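# Move the tablecloth to the big table, restoring items

## Task

Remove the tablecloth from the side table and lay it on the big table so that no part of it droops over any edge. Every object that was standing on the side table must finish resting directly on the side table's uncovered top, upright as it was and close to its original spot. Release everything and pull the arms away at the end. The result counts only if it stays that way with no robot holding it. For reference, the arm bases sit on the big table top (z=+0.72 m): arm1 at x=-0.87, y=+0.65, facing -90 deg; arm2 at x=-0.87, y=-0.65, facing +90; arm3 at x=0.00, y=+0.65, facing -90; arm4 at x=0.00, y=-0.65, facing +90; arm5 at x=+0.87, y=+0.65, facing -90; arm6 at x=+0.87, y=-0.65, facing +90. Angles are counter-clockwise from +x.

## Robot and tools

Robots: six identical i2rt Big YAM arms named arm1 to arm6. Each has six revolute joints, a two-finger parallel gripper and a wrist camera. The wrist camera rides on top of the hand and looks toward the fingertips. A hand can reach roughly 1.0 m from its joint1 axis. The joints move at different speeds, so a hand may sweep a wide, curved path between postures. Two fixed room cameras, cam_high and cam_low, are not attached to any arm.

Frame: there is one scene frame. Its origin is on the floor and +z points up. The arms are mounted in two rows on the big table top at z=0.72: y=+0.65 (arm1, arm3, arm5, facing -y) and y=-0.65 (arm2, arm4, arm6, facing +y). They are at x=-0.87, 0 and +0.87. The 'hand' point lies midway between the fingertips. Its z axis runs along the fingers and its y axis is the direction in which the fingers open and close.

execute_actions: 'actions' is a list holding one action, or empty to only read state and images. The action is an object keyed by arm name. Each arm takes a 'joints' object of absolute joint targets, not offsets. The keys are joint1_rad to joint6_rad in radians and gripper_m in metres. Any subset may be given. Ranges, with the tolerance that counts as reached:
- joint1_rad from -2.879 to 2.879, ±0.045. It yaws the arm about its base; positive is counter-clockwise seen from above, and 0 points the arm the way its base faces.
- joint2_rad from 0 to 3.141, ±0.14. This is the shoulder: 0 has the upper arm roughly level and pointing back, and increasing values raise it and swing it forward.
- joint3_rad from 0 to 3.019, ±0.09. This is the elbow: 0 is fully folded and larger values open it.
- joint4_rad from -1.692 to 1.57, ±0.055. It is the wrist pitch; positive tilts the fingers up.
- joint5_rad from -1.57 to 1.57, ±0.03. It is the side swing; positive goes to the arm's right.
- joint6_rad from -2.094 to 2.094, ±0.035. It is the roll; positive is clockwise when viewed from behind the hand.
- gripper_m from 0 to 0.093, ±0.003. It is the fingertip gap. Each pad can squeeze with roughly 50 to 62 N, and some grippers give less.

All listed motions begin at once but may finish at different times, and one action runs at most 15 s. 'cameras' is an optional list of camera names: leave it out, set it to null or use ["all"] for every camera, or use [] for none. A bad key, an unknown camera or an out-of-range value rejects the whole call, and nothing moves. A joint or arm you omit may keep pushing toward an earlier target.

wait(seconds 0 to 10) sends no new command and returns state and images. zoom_image(camera, region=[x0,y0,x1,y1]) gives a closer view of that camera's latest image. Pixels are counted from the top-left, and the region can be at most 504x504. read_manual returns only licence text. finished_scene(scene) ends the given scene for good and reports success; call it only once the arrangement is stable.

Reading results: joint_positions gives the current joint readings. joint_status says how each commanded motion ended:
- done: the target was reached.
- off_target: the joint stopped short and may still be pressing.
- contact_stop or time_out: the joint now holds where it stopped. A timed-out joint may keep a nearby target and keep pushing; on_its_own lists this.
- not_followed: a self/inter-arm collision check blocked the arm's joint targets (a 'joint command not followed' line, often with a 'cause:'). The gripper part still runs, and the blocked targets may be retried later.
- limit_stop_at_motor_heat: the arm stopped for heat; send the target again.
on_its_own covers what this call did not command, and 'held at' shows a held target, not the joint's position. To stop a joint from pushing, command its reported position. Joint torques are raw drive outputs with per-arm offsets, friction and noise, so they are weak evidence of contact. If a result reports a stop, later motion calls in the same reply are skipped.

Cameras: each image is 896x504. The calibration lines give K, distortion D and T_world_to_cam (scene to camera, in metres), measured before the first action. The real room cameras may be off by up to about 2.3 deg and 9 mm. Wrist camera poses are computed from joint readings and are less exact.

Cautions:
- Never knock a rigid object off or outside the work area; this fails the task. Cloth is exempt.
- A hard squeeze between two arms fails and ends the run, and a hard collision may too. No state line reports arm-to-arm contact, and the collision check ignores fingers, gripper housings and wrist cameras and can act late.
- The arms do not stop on contact and can push hard. Sustained pushing or holding heats motors: a MOTOR HOT warning appears at 85 °C. At 100 °C an OVER-TEMPERATURE FAULT drops the whole arm, which counts as a stop.
- Avoid drops, slips, slams and heavy pushes. The simulation keeps running while you think, with the last command held.


Each tool is called after ">>>" as a command line: name --argument value for each argument, lists and objects as JSON in quotes; but a table of rows of numbers goes row by row, as --pt "numbers of a row", without its own name.

## Session

>>> execute_actions --actions '[]'

Scene clock: 0.00 s.
Joint torques (N m, as the arm reports them, + toward a larger angle): no reading
arm1.joint_positions: joint1_rad=-0.010 joint2_rad=+0.424 joint3_rad=+1.458 joint4_rad=-1.526 joint5_rad=+0.007 joint6_rad=+0.017 gripper_m=+0.094
arm1.joint_status: not commanded
arm1.hand: x=-0.8728 y=+0.5367 z=+1.3471 quat_wxyz=(-0.377, -0.601, -0.609, +0.353) (m; scene frame)
arm2.joint_positions: joint1_rad=+0.001 joint2_rad=+0.433 joint3_rad=+1.463 joint4_rad=-1.530 joint5_rad=-0.008 joint6_rad=+0.013 gripper_m=+0.095
arm2.joint_status: not commanded
arm2.hand: x=-0.8777 y=-0.5394 z=+1.3528 quat_wxyz=(-0.352, +0.618, -0.593, -0.378) (m; scene frame)
arm3.joint_positions: joint1_rad=+0.004 joint2_rad=+0.430 joint3_rad=+1.465 joint4_rad=-1.524 joint5_rad=-0.006 joint6_rad=+0.014 gripper_m=+0.095
arm3.joint_status: not commanded
arm3.hand: x=+0.0059 y=+0.5336 z=+1.3549 quat_wxyz=(-0.378, -0.594, -0.617, +0.351) (m; scene frame)
arm4.joint_positions: joint1_rad=-0.011 joint2_rad=+0.453 joint3_rad=+1.464 joint4_rad=-1.547 joint5_rad=+0.004 joint6_rad=+0.008 gripper_m=+0.094
arm4.joint_status: not commanded
arm4.hand: x=-0.0038 y=-0.5273 z=+1.3262 quat_wxyz=(-0.348, +0.618, -0.609, -0.354) (m; scene frame)
arm5.joint_positions: joint1_rad=-0.004 joint2_rad=+0.429 joint3_rad=+1.461 joint4_rad=-1.520 joint5_rad=-0.009 joint6_rad=+0.005 gripper_m=+0.095
arm5.joint_status: not commanded
arm5.hand: x=+0.8664 y=+0.5252 z=+1.3532 quat_wxyz=(-0.371, -0.606, -0.609, +0.352) (m; scene frame)
arm6.joint_positions: joint1_rad=-0.003 joint2_rad=+0.442 joint3_rad=+1.453 joint4_rad=-1.520 joint5_rad=-0.011 joint6_rad=-0.016 gripper_m=+0.094
arm6.joint_status: not commanded
arm6.hand: x=+0.8744 y=-0.5323 z=+1.3396 quat_wxyz=(-0.362, +0.609, -0.605, -0.363) (m; scene frame)
pictures: arm1_cam_wrist, arm2_cam_wrist, arm3_cam_wrist, arm4_cam_wrist, arm5_cam_wrist, arm6_cam_wrist, cam_high, cam_low
Images, in order (width x height): arm1_cam_wrist 896x504, arm2_cam_wrist 896x504, arm3_cam_wrist 896x504, arm4_cam_wrist 896x504, arm5_cam_wrist 896x504, arm6_cam_wrist 896x504, cam_high 896x504, cam_low 896x504.

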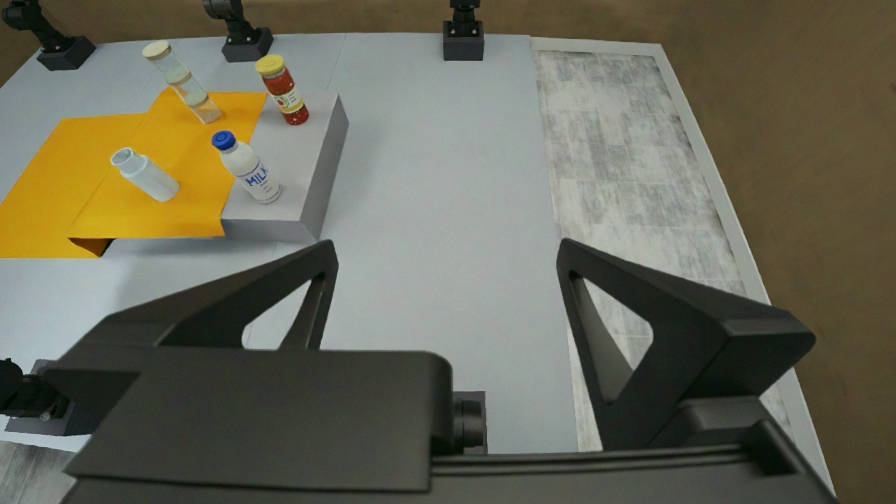

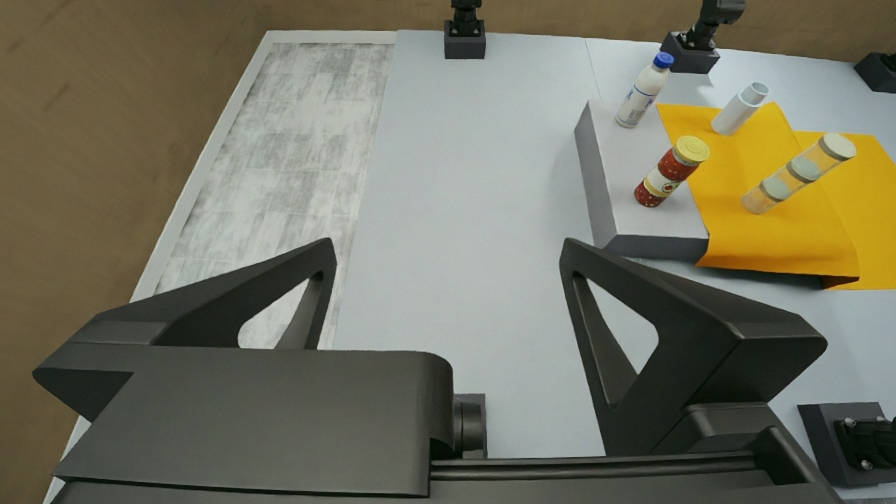

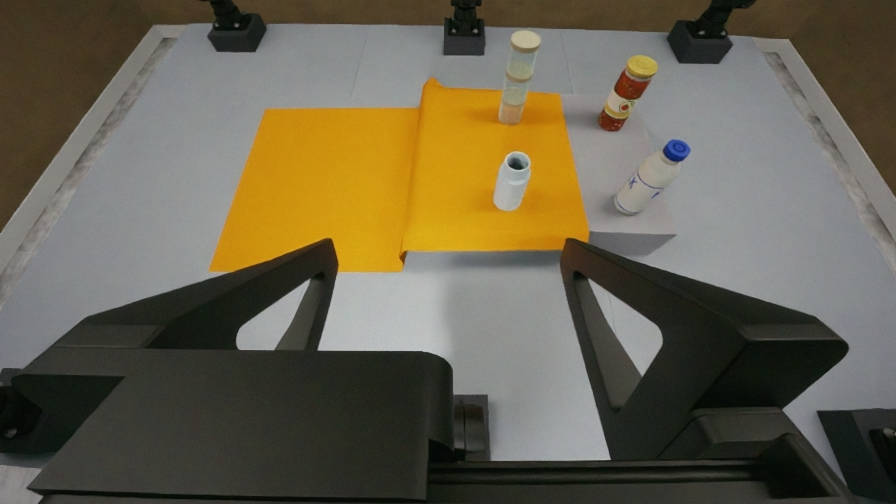

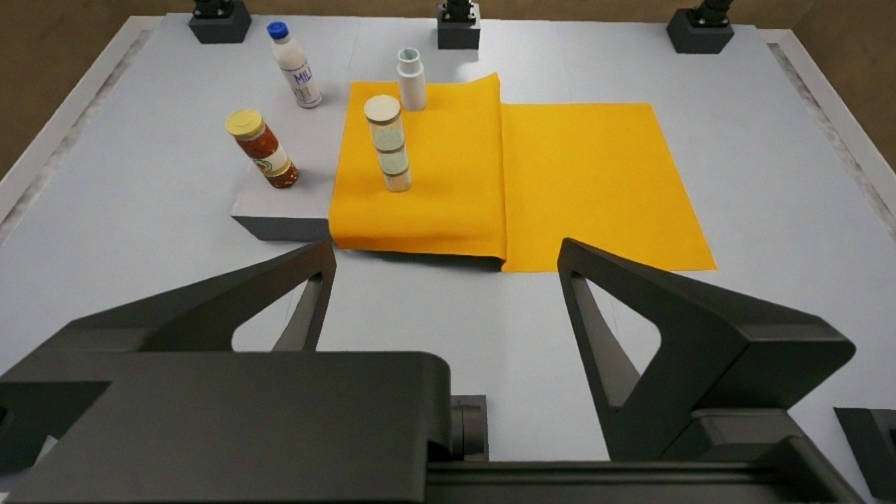

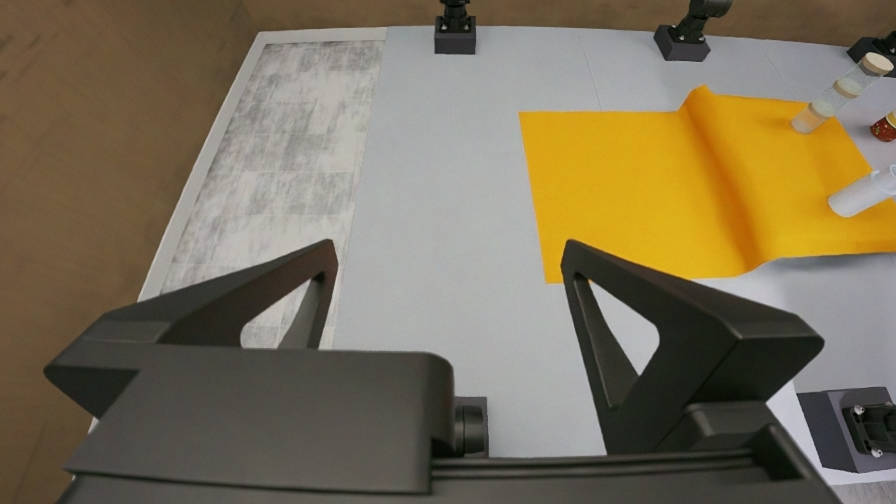

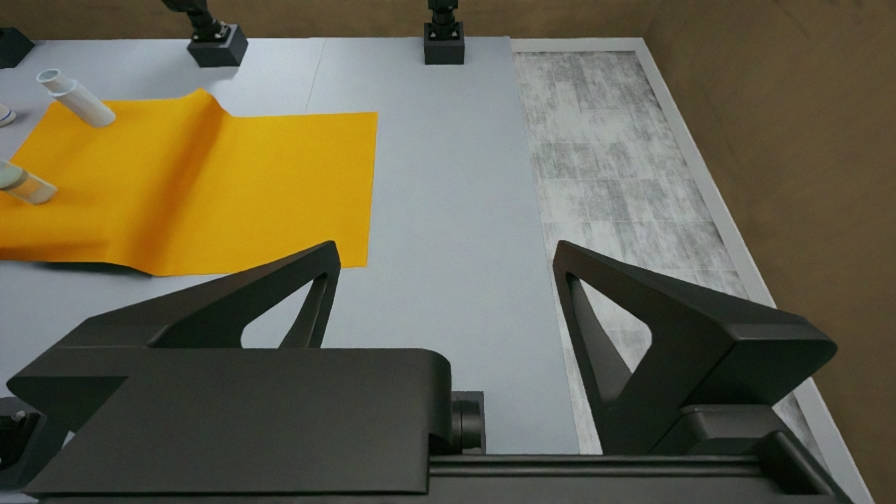

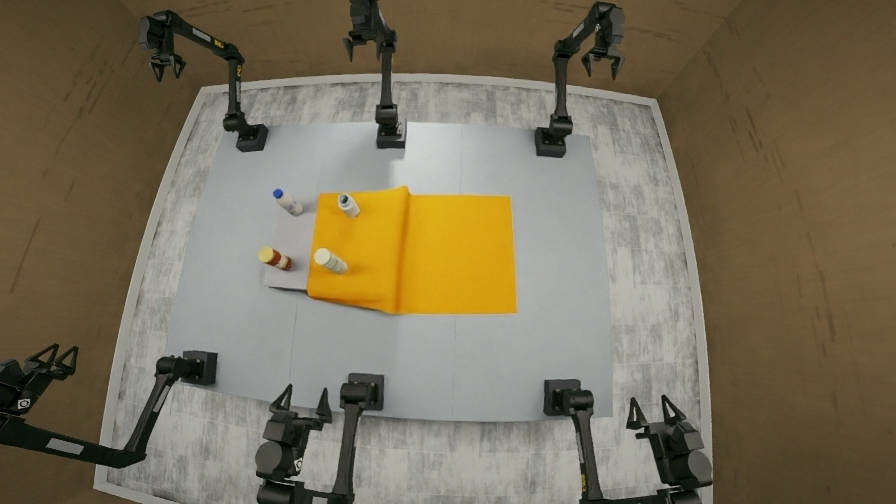

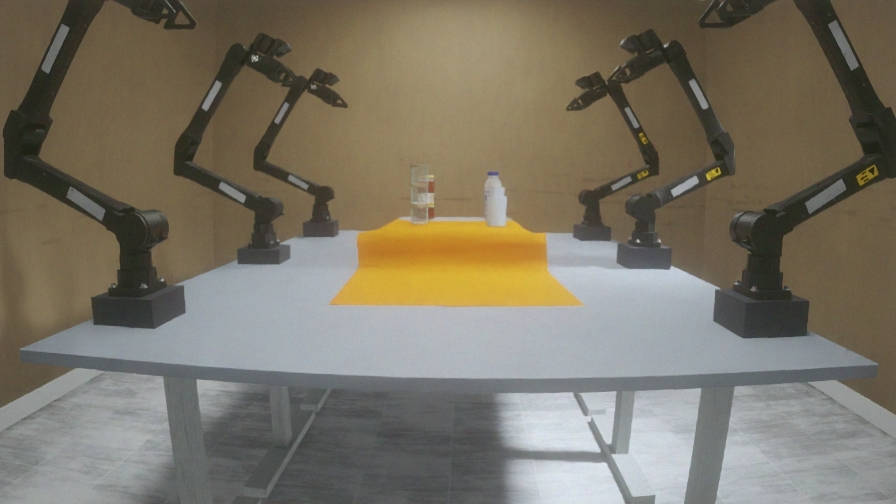

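>>> zoom_image --camera "arm4_cam_wrist" --region '[200, 10, 560, 290]'

>>> zoom_image --camera "cam_low" --region '[320, 150, 600, 320]'

>>> zoom_image --camera "arm3_cam_wrist" --region '[380, 10, 720, 290]'

Region (200, 10, 560, 290) of arm4_cam_wrist's 896x504 image, scaled by 1.400, with more detail than that image has.

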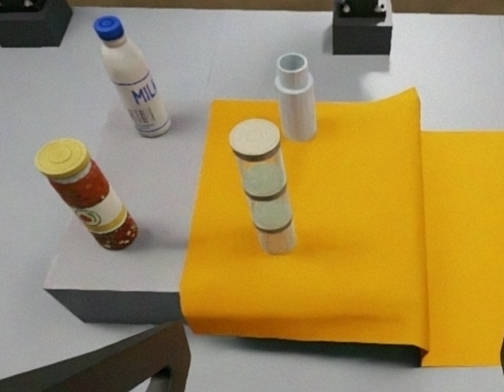

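Region (320, 150, 600, 320) of cam_low's 896x504 image, scaled by 1.800, with more detail than that image has; it fills the top 306 rows of this view, and the rest is white.

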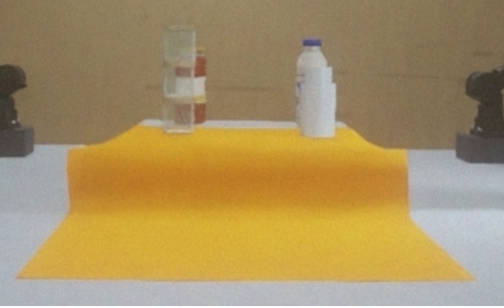

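Region (380, 10, 720, 290) of arm3_cam_wrist's 896x504 image, scaled by 1.482, with more detail than that image has; it fills the top 415 rows of this view, and the rest is white.

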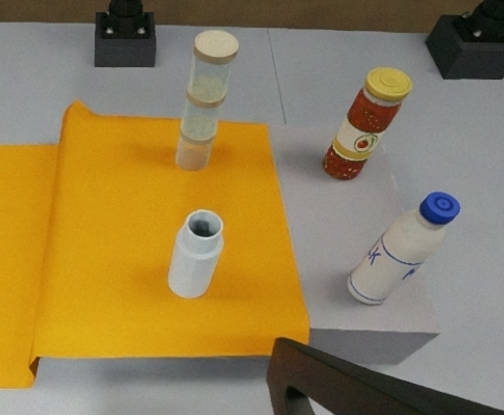

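>>> execute_actions --actions '[{"arm4":{"joints":{"joint1_rad":0.233,"joint3_rad":0.192,"joint4_rad":0.95}},"arm3":{"joints":{"joint1_rad":-0.208,"joint3_rad":0.192,"joint4_rad":0.95}},"arm6":{"joints":{"joint1_rad":1.122,"joint2_rad":1.5,"joint3_rad":2.162,"joint4_rad":-0.96}},"arm5":{"joints":{"joint1_rad":-1.122,"joint2_rad":1.5,"joint3_rad":2.162,"joint4_rad":-0.96}}}]' --cameras '[]'

>>> execute_actions --actions '[{"arm4":{"joints":{"joint2_rad":1.30}},"arm3":{"joints":{"joint2_rad":1.30}},"arm6":{"joints":{"joint2_rad":2.15}},"arm5":{"joints":{"joint2_rad":2.15}}}]' --cameras '["arm3_cam_wrist","arm4_cam_wrist","arm5_cam_wrist","arm6_cam_wrist","cam_high","cam_low"]'

Scene clock: 42.87 s.
Joint torques (N m, as the arm reports them, + toward a larger angle): arm1=[ 0.51  6.4   7.11  1.87 -0.13 -0.04] | arm2=[-0.4   5.86  8.92  1.58  0.04 -0.09] | arm3=[-0.46  3.16 11.27  2.27  0.02 -0.18] | arm4=[-0.03  1.82 10.17  1.57  0.02  0.02] | arm5=[  2.26 -10.47  11.5    2.69   0.01   0.03] | arm6=[-1.01 -9.5  13.63  2.67 -0.11  0.03]
arm1.joint_positions: joint1_rad=-0.010 joint2_rad=+0.424 joint3_rad=+1.458 joint4_rad=-1.526 joint5_rad=+0.007 joint6_rad=+0.017 gripper_m=+0.094
arm1.joint_status: not commanded
arm1.hand: x=-0.8728 y=+0.5367 z=+1.3471 quat_wxyz=(-0.377, -0.601, -0.609, +0.353) (m; scene frame)
arm2.joint_positions: joint1_rad=+0.001 joint2_rad=+0.433 joint3_rad=+1.463 joint4_rad=-1.530 joint5_rad=-0.008 joint6_rad=+0.013 gripper_m=+0.095
arm2.joint_status: not commanded
arm2.hand: x=-0.8777 y=-0.5394 z=+1.3528 quat_wxyz=(-0.352, +0.618, -0.593, -0.378) (m; scene frame)
arm3.joint_positions: joint1_rad=-0.204 joint2_rad=+0.433 joint3_rad=+0.201 joint4_rad=+0.935 joint5_rad=-0.006 joint6_rad=+0.014 gripper_m=+0.095
arm3.joint_status: all done
arm3.hand: x=-0.0423 y=+0.3880 z=+1.2144 quat_wxyz=(-0.594, -0.320, -0.272, +0.686) (m; scene frame)
arm4.joint_positions: joint1_rad=+0.226 joint2_rad=+0.455 joint3_rad=+0.196 joint4_rad=+0.932 joint5_rad=+0.004 joint6_rad=+0.008 gripper_m=+0.094
arm4.joint_status: all done
arm4.hand: x=-0.0703 y=-0.3876 z=+1.1850 quat_wxyz=(-0.549, +0.342, -0.265, -0.715) (m; scene frame)
arm5.joint_positions: joint1_rad=-1.129 joint2_rad=+1.490 joint3_rad=+2.128 joint4_rad=-0.972 joint5_rad=-0.009 joint6_rad=+0.005 gripper_m=+0.095
arm5.joint_status: all done
arm5.hand: x=+0.3268 y=+0.3774 z=+1.4434 quat_wxyz=(-0.133, -0.797, -0.188, +0.558) (m; scene frame)
arm6.joint_positions: joint1_rad=+1.128 joint2_rad=+1.488 joint3_rad=+2.124 joint4_rad=-0.977 joint5_rad=-0.011 joint6_rad=-0.016 gripper_m=+0.094
arm6.joint_status: all done
arm6.hand: x=+0.3372 y=-0.4008 z=+1.4462 quat_wxyz=(-0.134, +0.795, -0.170, -0.567) (m; scene frame)
pictures: none
No camera images: the call's "cameras" was empty. Leave "cameras" out to get every camera's image.

Scene clock: 44.73 s.
Joint torques (N m, as the arm reports them, + toward a larger angle): arm1=[ 0.53  6.36  7.09  1.9  -0.12 -0.04] | arm2=[ 0.74  6.06  8.88  1.57  0.01 -0.1 ] | arm3=[-0.35 -2.98  6.42  2.7   0.08 -0.19] | arm4=[ 0.18 -4.79  6.06  2.23  0.04  0.  ] | arm5=[  1.97 -19.77  12.79   1.74   0.     0.04] | arm6=[ -1.12 -19.8   13.75   1.96  -0.11   0.03]
arm1.joint_positions: joint1_rad=-0.010 joint2_rad=+0.424 joint3_rad=+1.458 joint4_rad=-1.526 joint5_rad=+0.007 joint6_rad=+0.017 gripper_m=+0.094
arm1.joint_status: not commanded
arm1.hand: x=-0.8728 y=+0.5367 z=+1.3471 quat_wxyz=(-0.377, -0.601, -0.609, +0.353) (m; scene frame)
arm2.joint_positions: joint1_rad=+0.001 joint2_rad=+0.433 joint3_rad=+1.463 joint4_rad=-1.530 joint5_rad=-0.008 joint6_rad=+0.013 gripper_m=+0.095
arm2.joint_status: not commanded
arm2.hand: x=-0.8777 y=-0.5394 z=+1.3528 quat_wxyz=(-0.352, +0.618, -0.593, -0.378) (m; scene frame)
arm3.joint_positions: joint1_rad=-0.204 joint2_rad=+1.293 joint3_rad=+0.201 joint4_rad=+0.941 joint5_rad=-0.006 joint6_rad=+0.014 gripper_m=+0.095
arm3.joint_status: all done
arm3.hand: x=-0.0639 y=+0.2530 z=+0.9300 quat_wxyz=(-0.428, -0.579, -0.488, +0.492) (m; scene frame)
arm4.joint_positions: joint1_rad=+0.226 joint2_rad=+1.290 joint3_rad=+0.196 joint4_rad=+0.938 joint5_rad=+0.004 joint6_rad=+0.008 gripper_m=+0.094
arm4.joint_status: all done
arm4.hand: x=-0.1018 y=-0.2631 z=+0.9075 quat_wxyz=(-0.398, +0.600, -0.465, -0.516) (m; scene frame)
arm5.joint_positions: joint1_rad=-1.129 joint2_rad=+2.141 joint3_rad=+2.126 joint4_rad=-0.966 joint5_rad=-0.009 joint6_rad=+0.005 gripper_m=+0.095
arm5.joint_status: all done
arm5.hand: x=+0.1490 y=+0.2922 z=+0.9828 quat_wxyz=(-0.067, -0.934, -0.217, +0.276) (m; scene frame)
arm6.joint_positions: joint1_rad=+1.128 joint2_rad=+2.129 joint3_rad=+2.140 joint4_rad=-0.972 joint5_rad=-0.011 joint6_rad=-0.016 gripper_m=+0.094
arm6.joint_status: all done
arm6.hand: x=+0.1486 y=-0.3044 z=+1.0091 quat_wxyz=(-0.071, +0.930, -0.203, -0.299) (m; scene frame)
pictures: arm3_cam_wrist, arm4_cam_wrist, arm5_cam_wrist, arm6_cam_wrist, cam_high, cam_low
camera_calibration (this result's frames):
arm3_cam_wrist: T_world_to_cam=[[-0.987571, 0.155912, -0.0198805, -0.0827193], [0.1244, 0.69805, -0.70516, 0.488215], [-0.0960656, -0.698869, -0.708769, 0.956182], [0, 0, 0, 1]] pos_world=[-0.0505688, 0.340344, 1.02034]
arm4_cam_wrist: T_world_to_cam=[[0.969607, 0.244667, 0.000164803, 0.159619], [0.17298, -0.685035, -0.707675, 0.480249], [-0.173032, 0.686196, -0.706538, 0.931866], [0, 0, 0, 1]] pos_world=[-0.076598, -0.349508, 0.998232]
arm5_cam_wrist: T_world_to_cam=[[-0.446205, 0.894928, -0.00230615, -0.191699], [0.894073, 0.445889, 0.0426128, -0.298303], [0.0391637, 0.0169522, -0.999089, 1.08959], [0, 0, 0, 1]] pos_world=[0.138495, 0.286096, 1.10087]
arm6_cam_wrist: T_world_to_cam=[[0.419536, 0.907738, 0.000922629, 0.217811], [0.907722, -0.419521, -0.00655982, -0.249918], [-0.00556754, 0.00358957, -0.999978, 1.13407], [0, 0, 0, 1]] pos_world=[0.14179, -0.306632, 1.13221]
Images, in order (width x height): arm3_cam_wrist 896x504, arm4_cam_wrist 896x504, arm5_cam_wrist 896x504, arm6_cam_wrist 896x504, cam_high 896x504, cam_low 896x504.

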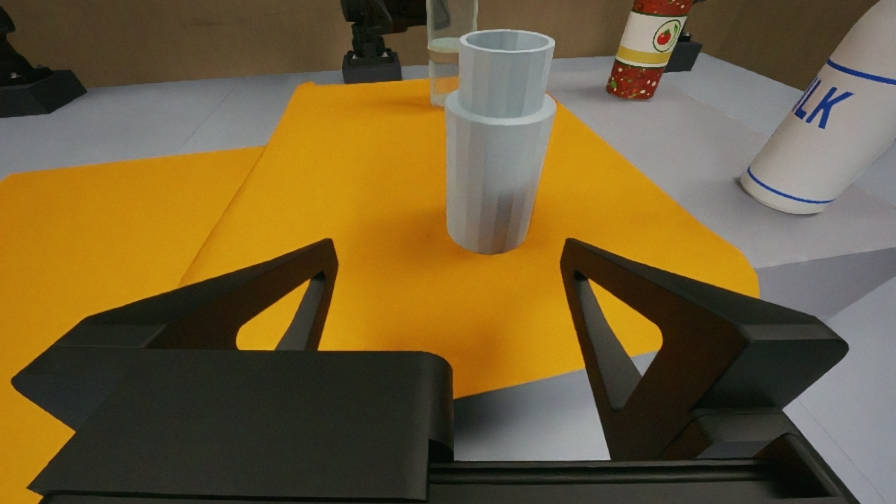

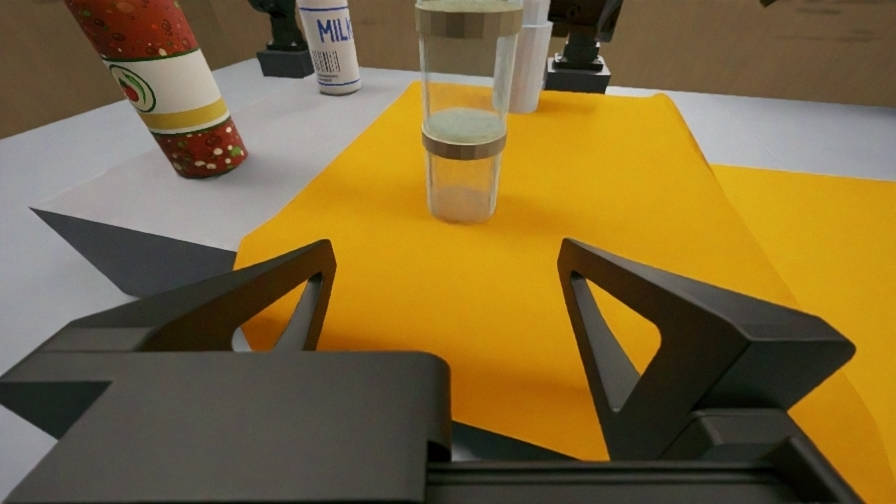

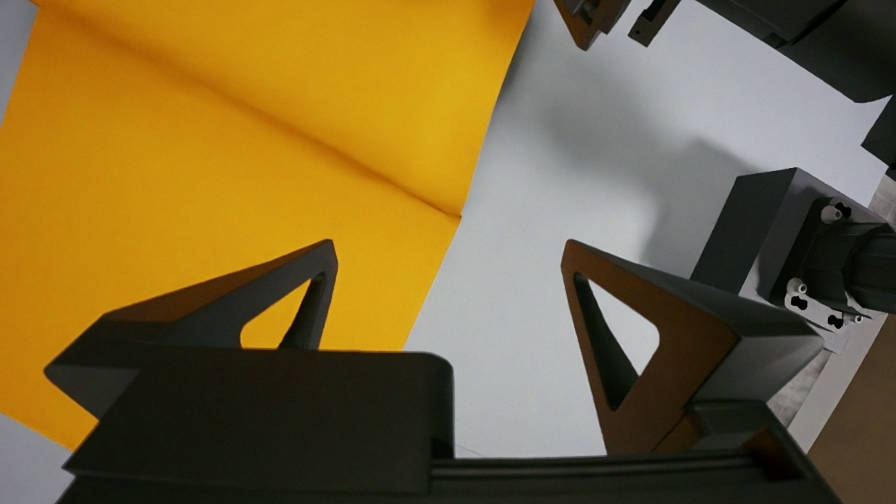

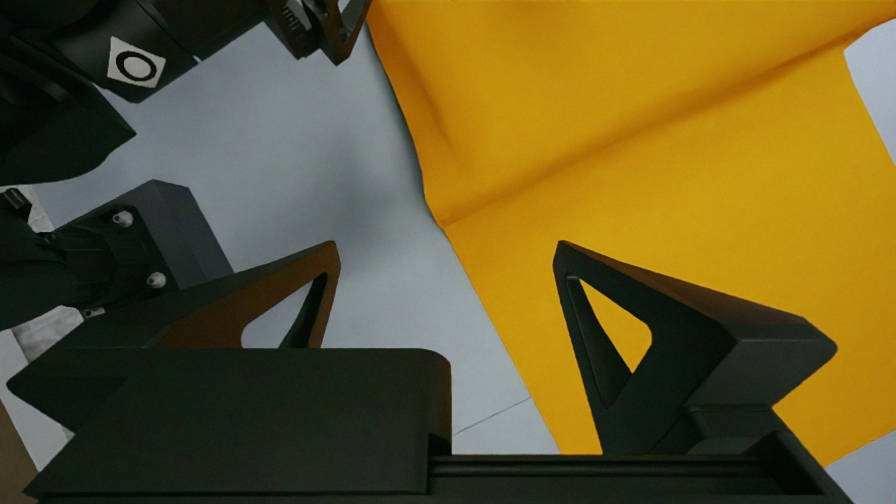

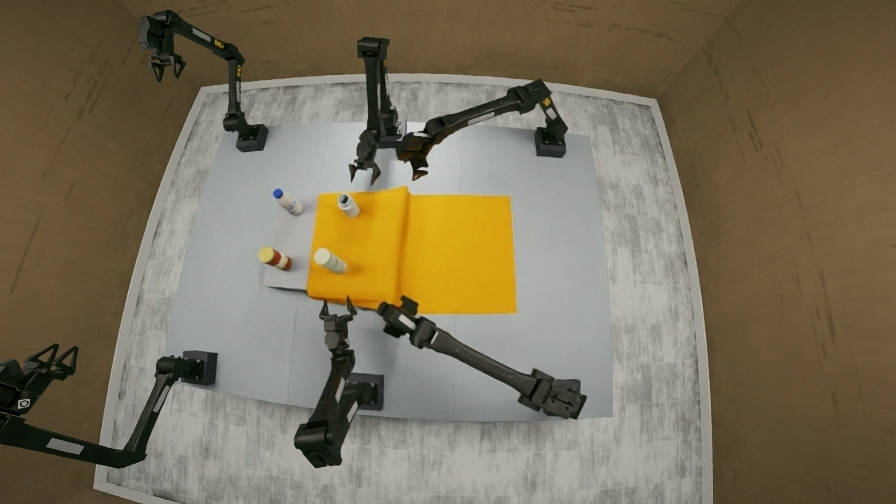

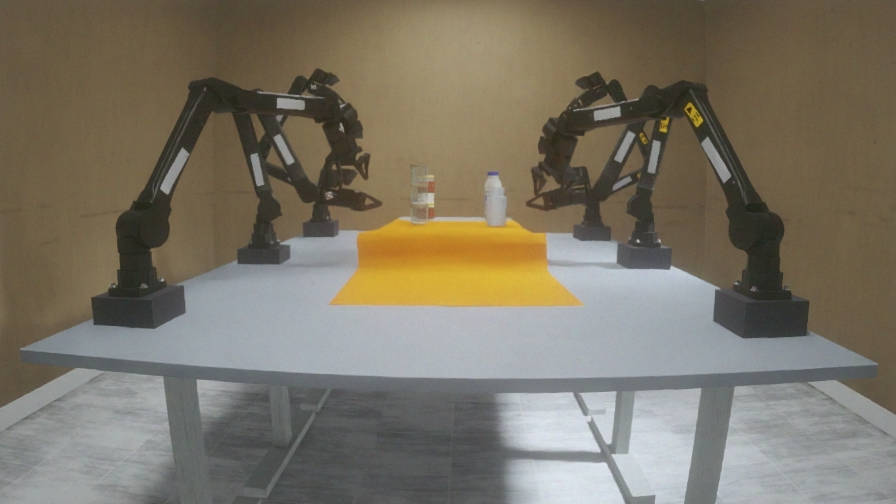

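>>> execute_actions --actions '[{"arm4":{"joints":{"joint1_rad":0.2,"joint2_rad":1.488,"joint3_rad":0.375,"joint4_rad":0.88}},"arm3":{"joints":{"joint1_rad":-0.275,"joint2_rad":1.42,"joint3_rad":0.30,"joint4_rad":0.9}},"arm6":{"joints":{"joint1_rad":1.152,"joint2_rad":2.363,"joint3_rad":2.03,"joint4_rad":-0.66,"joint6_rad":0.8}},"arm5":{"joints":{"joint1_rad":-1.16,"joint2_rad":2.35,"joint3_rad":2.03,"joint4_rad":-0.67,"joint6_rad":-0.8}}}]' --cameras '["arm3_cam_wrist","arm4_cam_wrist","arm5_cam_wrist","arm6_cam_wrist","cam_low"]'

Scene clock: 69.23 s.
Joint torques (N m, as the arm reports them, + toward a larger angle): arm1=[ 0.52  6.4   7.09  1.89 -0.13 -0.04] | arm2=[ 0.29  5.71  8.86  1.56  0.01 -0.06] | arm3=[ 0.23 -4.96  9.18  1.92  0.03 -0.2 ] | arm4=[-1.59 -6.85  8.11  1.31 -0.03  0.02] | arm5=[  1.8  -22.07  10.9    1.98   0.04  -0.13] | arm6=[  0.04 -23.02  12.42   2.06  -0.04   0.15]
arm1.joint_positions: joint1_rad=-0.010 joint2_rad=+0.424 joint3_rad=+1.458 joint4_rad=-1.526 joint5_rad=+0.007 joint6_rad=+0.017 gripper_m=+0.094
arm1.joint_status: not commanded
arm1.hand: x=-0.8728 y=+0.5367 z=+1.3471 quat_wxyz=(-0.377, -0.601, -0.609, +0.353) (m; scene frame)
arm2.joint_positions: joint1_rad=+0.001 joint2_rad=+0.433 joint3_rad=+1.463 joint4_rad=-1.530 joint5_rad=-0.008 joint6_rad=+0.013 gripper_m=+0.095
arm2.joint_status: not commanded
arm2.hand: x=-0.8777 y=-0.5394 z=+1.3528 quat_wxyz=(-0.352, +0.618, -0.593, -0.378) (m; scene frame)
arm3.joint_positions: joint1_rad=-0.272 joint2_rad=+1.416 joint3_rad=+0.274 joint4_rad=+0.910 joint5_rad=-0.006 joint6_rad=+0.014 gripper_m=+0.095
arm3.joint_status: all done
arm3.hand: x=-0.0965 y=+0.2325 z=+0.9039 quat_wxyz=(-0.392, -0.616, -0.484, +0.482) (m; scene frame)
arm4.joint_positions: joint1_rad=+0.210 joint2_rad=+1.479 joint3_rad=+0.352 joint4_rad=+0.891 joint5_rad=+0.004 joint6_rad=+0.008 gripper_m=+0.094
arm4.joint_status: all done
arm4.hand: x=-0.1095 y=-0.2059 z=+0.8834 quat_wxyz=(-0.383, +0.616, -0.485, -0.488) (m; scene frame)
arm5.joint_positions: joint1_rad=-1.162 joint2_rad=+2.352 joint3_rad=+2.007 joint4_rad=-0.684 joint5_rad=-0.011 joint6_rad=-0.784 gripper_m=+0.094
arm5.joint_status: all done
arm5.hand: x=+0.1207 y=+0.3097 z=+0.7918 quat_wxyz=(+0.044, -0.793, -0.550, +0.257) (m; scene frame)
arm6.joint_positions: joint1_rad=+1.150 joint2_rad=+2.350 joint3_rad=+2.015 joint4_rad=-0.679 joint5_rad=-0.011 joint6_rad=+0.788 gripper_m=+0.094
arm6.joint_status: all done
arm6.hand: x=+0.1176 y=-0.3071 z=+0.8092 quat_wxyz=(+0.050, +0.789, -0.546, -0.277) (m; scene frame)
pictures: arm3_cam_wrist, arm4_cam_wrist, arm5_cam_wrist, arm6_cam_wrist, cam_low
camera_calibration (this result's frames):
arm3_cam_wrist: T_world_to_cam=[[-0.974446, 0.223701, -0.0203119, -0.126349], [0.18369, 0.74157, -0.645237, 0.429667], [-0.129277, -0.63248, -0.763712, 0.951268], [0, 0, 0, 1]] pos_world=[-0.0790679, 0.311294, 1.00117]
arm4_cam_wrist: T_world_to_cam=[[0.973305, 0.229513, 0.00101755, 0.149692], [0.175268, -0.740389, -0.648926, 0.440608], [-0.148183, 0.631781, -0.760851, 0.913761], [0, 0, 0, 1]] pos_world=[-0.0875157, -0.285432, 0.981005]
arm5_cam_wrist: T_world_to_cam=[[-0.851844, 0.385661, 0.35444, -0.296169], [0.474247, 0.855149, 0.209307, -0.480701], [-0.222377, 0.346389, -0.911352, 0.759715], [0, 0, 0, 1]] pos_world=[0.144625, 0.262135, 0.897956]
arm6_cam_wrist: T_world_to_cam=[[0.831728, 0.394514, -0.390624, 0.344166], [0.488032, -0.854969, 0.175649, -0.45606], [-0.264675, -0.336729, -0.903637, 0.782052], [0, 0, 0, 1]] pos_world=[0.143309, -0.262355, 0.921237]
Images, in order (width x height): arm3_cam_wrist 896x504, arm4_cam_wrist 896x504, arm5_cam_wrist 896x504, arm6_cam_wrist 896x504, cam_low 896x504.

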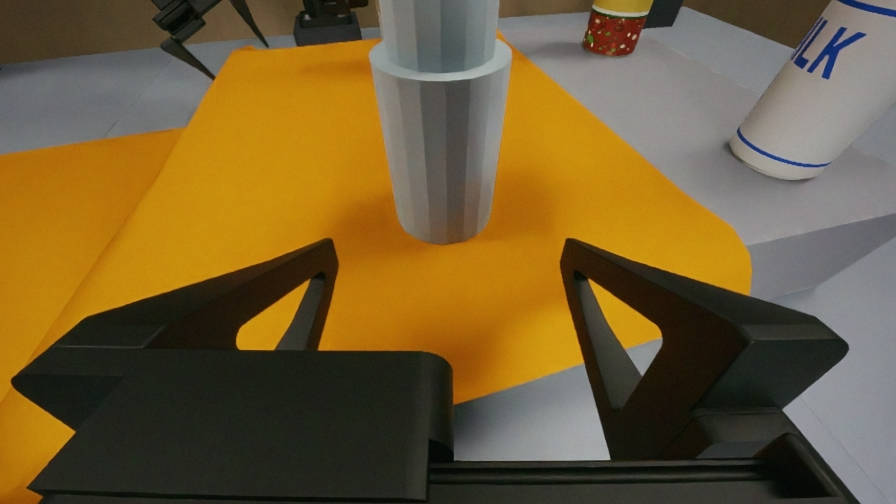

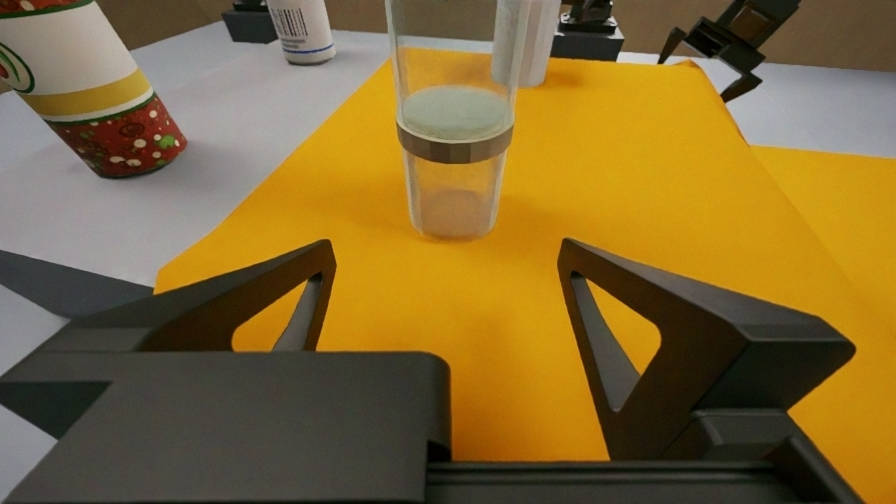

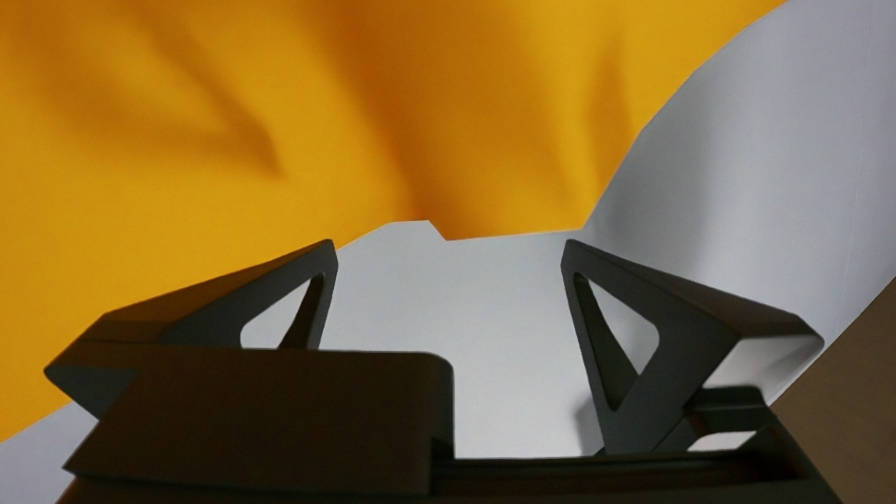

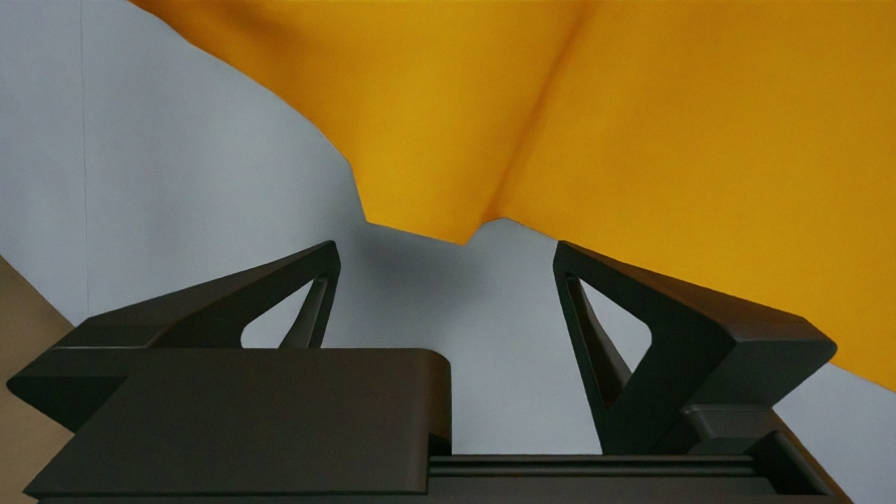

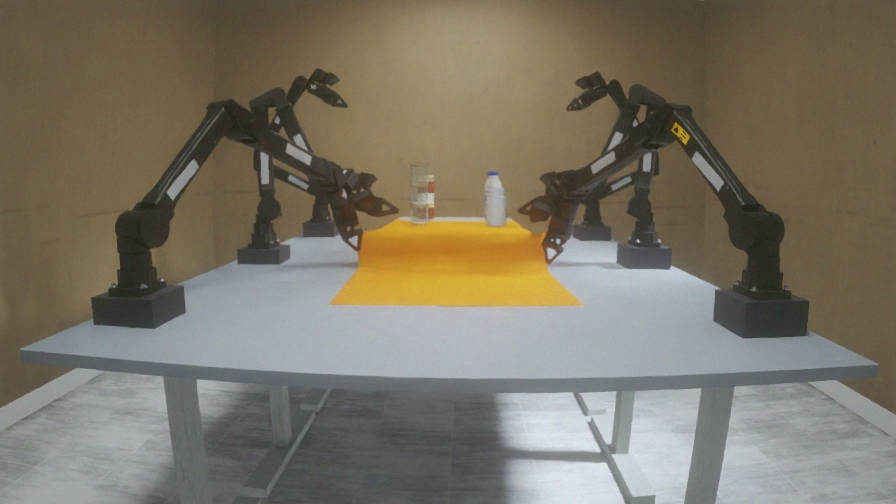

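>>> execute_actions --actions '[{"arm4":{"joints":{"joint1_rad":0.192,"joint2_rad":1.645,"joint3_rad":0.585,"joint4_rad":0.815}},"arm3":{"joints":{"joint1_rad":-0.255,"joint2_rad":1.64,"joint3_rad":0.585,"joint4_rad":0.815}},"arm6":{"joints":{"joint2_rad":2.41,"joint4_rad":-0.60}},"arm5":{"joints":{"joint2_rad":2.365,"joint4_rad":-0.58}}}]' --cameras '["arm3_cam_wrist","arm4_cam_wrist","arm5_cam_wrist","arm6_cam_wrist","cam_low"]'

Scene clock: 80.80 s.
Joint torques (N m, as the arm reports them, + toward a larger angle): arm1=[ 0.58  6.38  7.12  1.92 -0.12 -0.04] | arm2=[ 0.55  6.02  8.98  1.57  0.01 -0.04] | arm3=[ 0.6  -9.97  9.22  2.16  0.04 -0.21] | arm4=[ -1.22 -11.33   8.59   1.23   0.01  -0.02] | arm5=[  1.67 -21.06  11.01   2.29   0.04  -0.1 ] | arm6=[ -0.52 -22.6   12.25   2.26  -0.05   0.12]
arm1.joint_positions: joint1_rad=-0.010 joint2_rad=+0.424 joint3_rad=+1.458 joint4_rad=-1.526 joint5_rad=+0.007 joint6_rad=+0.017 gripper_m=+0.094
arm1.joint_status: not commanded
arm1.hand: x=-0.8728 y=+0.5367 z=+1.3471 quat_wxyz=(-0.377, -0.601, -0.609, +0.353) (m; scene frame)
arm2.joint_positions: joint1_rad=+0.001 joint2_rad=+0.433 joint3_rad=+1.463 joint4_rad=-1.530 joint5_rad=-0.008 joint6_rad=+0.013 gripper_m=+0.095
arm2.joint_status: not commanded
arm2.hand: x=-0.8777 y=-0.5394 z=+1.3528 quat_wxyz=(-0.352, +0.618, -0.593, -0.378) (m; scene frame)
arm3.joint_positions: joint1_rad=-0.264 joint2_rad=+1.632 joint3_rad=+0.562 joint4_rad=+0.825 joint5_rad=-0.006 joint6_rad=+0.014 gripper_m=+0.095
arm3.joint_status: all done
arm3.hand: x=-0.1164 y=+0.1281 z=+0.9028 quat_wxyz=(-0.391, -0.617, -0.489, +0.477) (m; scene frame)
arm4.joint_positions: joint1_rad=+0.203 joint2_rad=+1.637 joint3_rad=+0.559 joint4_rad=+0.826 joint5_rad=+0.004 joint6_rad=+0.008 gripper_m=+0.094
arm4.joint_status: all done
arm4.hand: x=-0.1240 y=-0.1314 z=+0.8784 quat_wxyz=(-0.381, +0.618, -0.491, -0.482) (m; scene frame)
arm5.joint_positions: joint1_rad=-1.162 joint2_rad=+2.352 joint3_rad=+2.007 joint4_rad=-0.598 joint5_rad=-0.011 joint6_rad=-0.785 gripper_m=+0.094
arm5.joint_status: all done
arm5.hand: x=+0.1044 y=+0.3022 z=+0.8033 quat_wxyz=(+0.052, -0.783, -0.544, +0.298) (m; scene frame)
arm6.joint_positions: joint1_rad=+1.150 joint2_rad=+2.396 joint3_rad=+2.015 joint4_rad=-0.621 joint5_rad=-0.011 joint6_rad=+0.789 gripper_m=+0.094
arm6.joint_status: all done
arm6.hand: x=+0.1119 y=-0.3042 z=+0.7789 quat_wxyz=(+0.051, +0.787, -0.546, -0.282) (m; scene frame)
pictures: arm3_cam_wrist, arm4_cam_wrist, arm5_cam_wrist, arm6_cam_wrist, cam_low
camera_calibration (this result's frames):
arm3_cam_wrist: T_world_to_cam=[[-0.976154, 0.216124, -0.0203267, -0.121587], [0.179483, 0.750885, -0.635577, 0.499592], [-0.1221, -0.624069, -0.77177, 0.888818], [0, 0, 0, 1]] pos_world=[-0.0998307, 0.205825, 1.00102]
arm4_cam_wrist: T_world_to_cam=[[0.974956, 0.222396, 0.00117055, 0.145815], [0.172169, -0.751413, -0.636974, 0.482823], [-0.140781, 0.621223, -0.770884, 0.869097], [0, 0, 0, 1]] pos_world=[-0.102938, -0.209532, 0.977349]
arm5_cam_wrist: T_world_to_cam=[[-0.822073, 0.398519, 0.406668, -0.360208], [0.48741, 0.861743, 0.140817, -0.417357], [-0.294325, 0.313976, -0.902658, 0.779451], [0, 0, 0, 1]] pos_world=[0.136719, 0.258475, 0.908834]
arm6_cam_wrist: T_world_to_cam=[[0.828044, 0.39568, -0.397215, 0.341802], [0.489276, -0.855925, 0.167338, -0.439385], [-0.273774, -0.332911, -0.90234, 0.755337], [0, 0, 0, 1]] pos_world=[0.138745, -0.259865, 0.890866]
Images, in order (width x height): arm3_cam_wrist 896x504, arm4_cam_wrist 896x504, arm5_cam_wrist 896x504, arm6_cam_wrist 896x504, cam_low 896x504.

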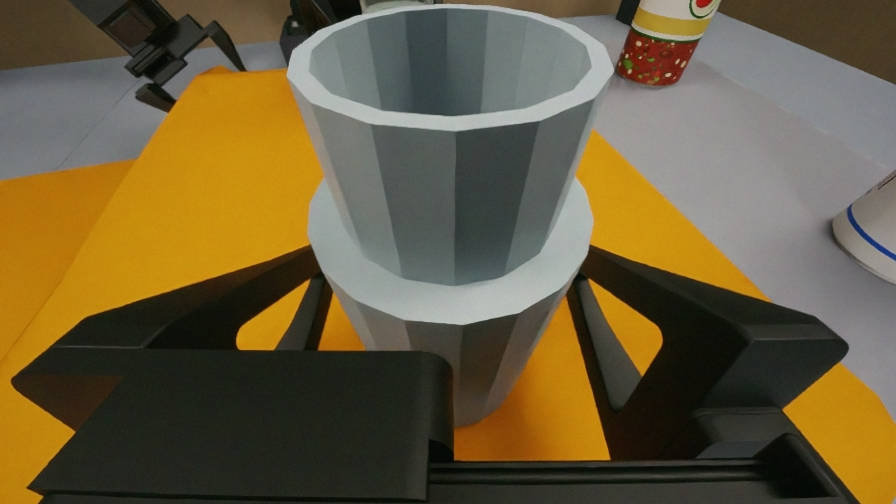

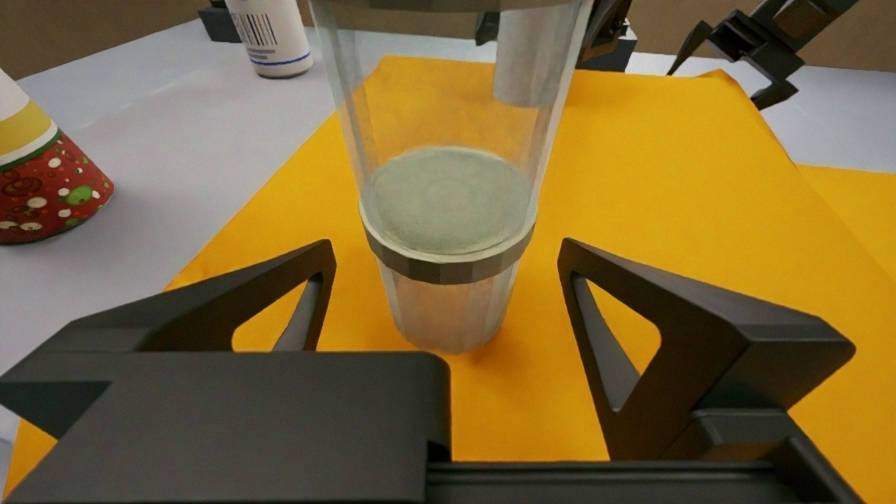

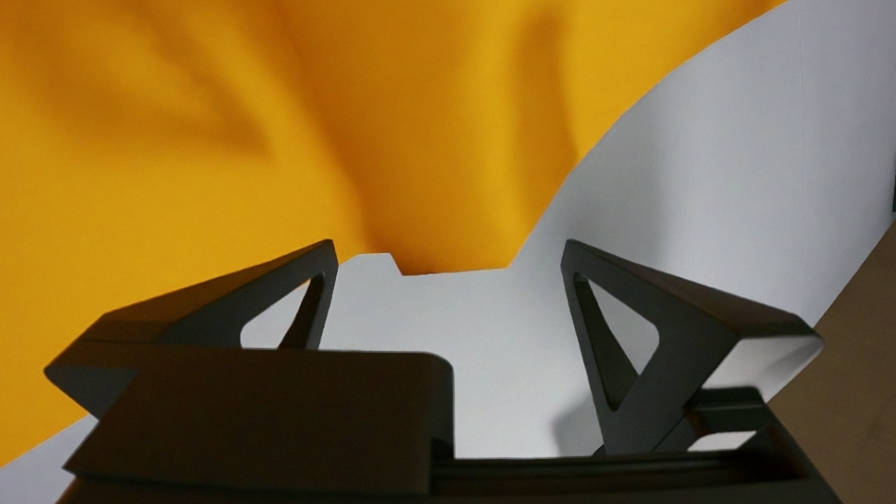

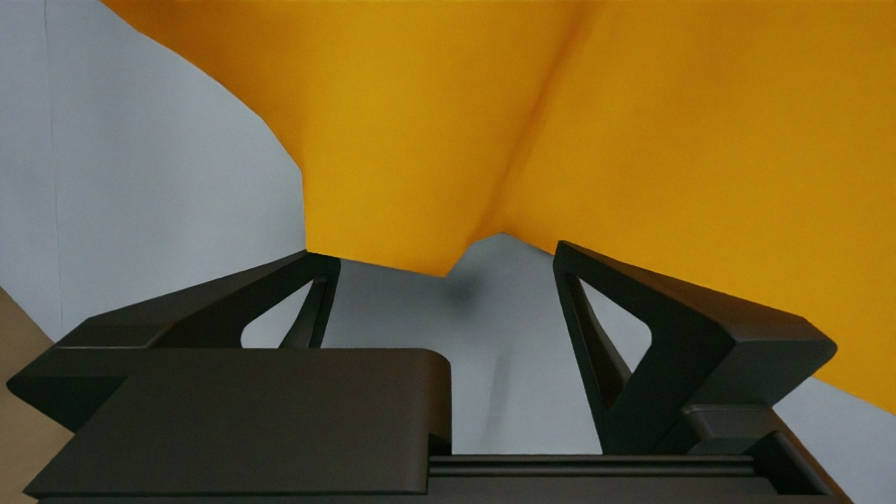

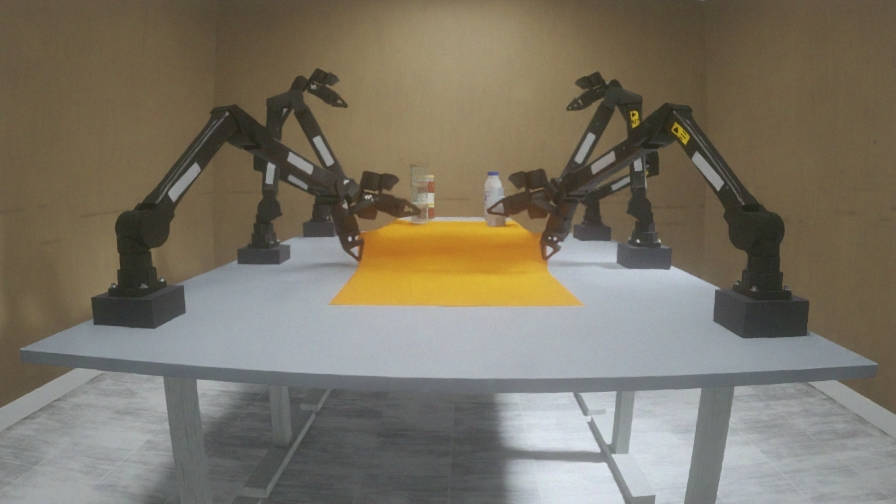

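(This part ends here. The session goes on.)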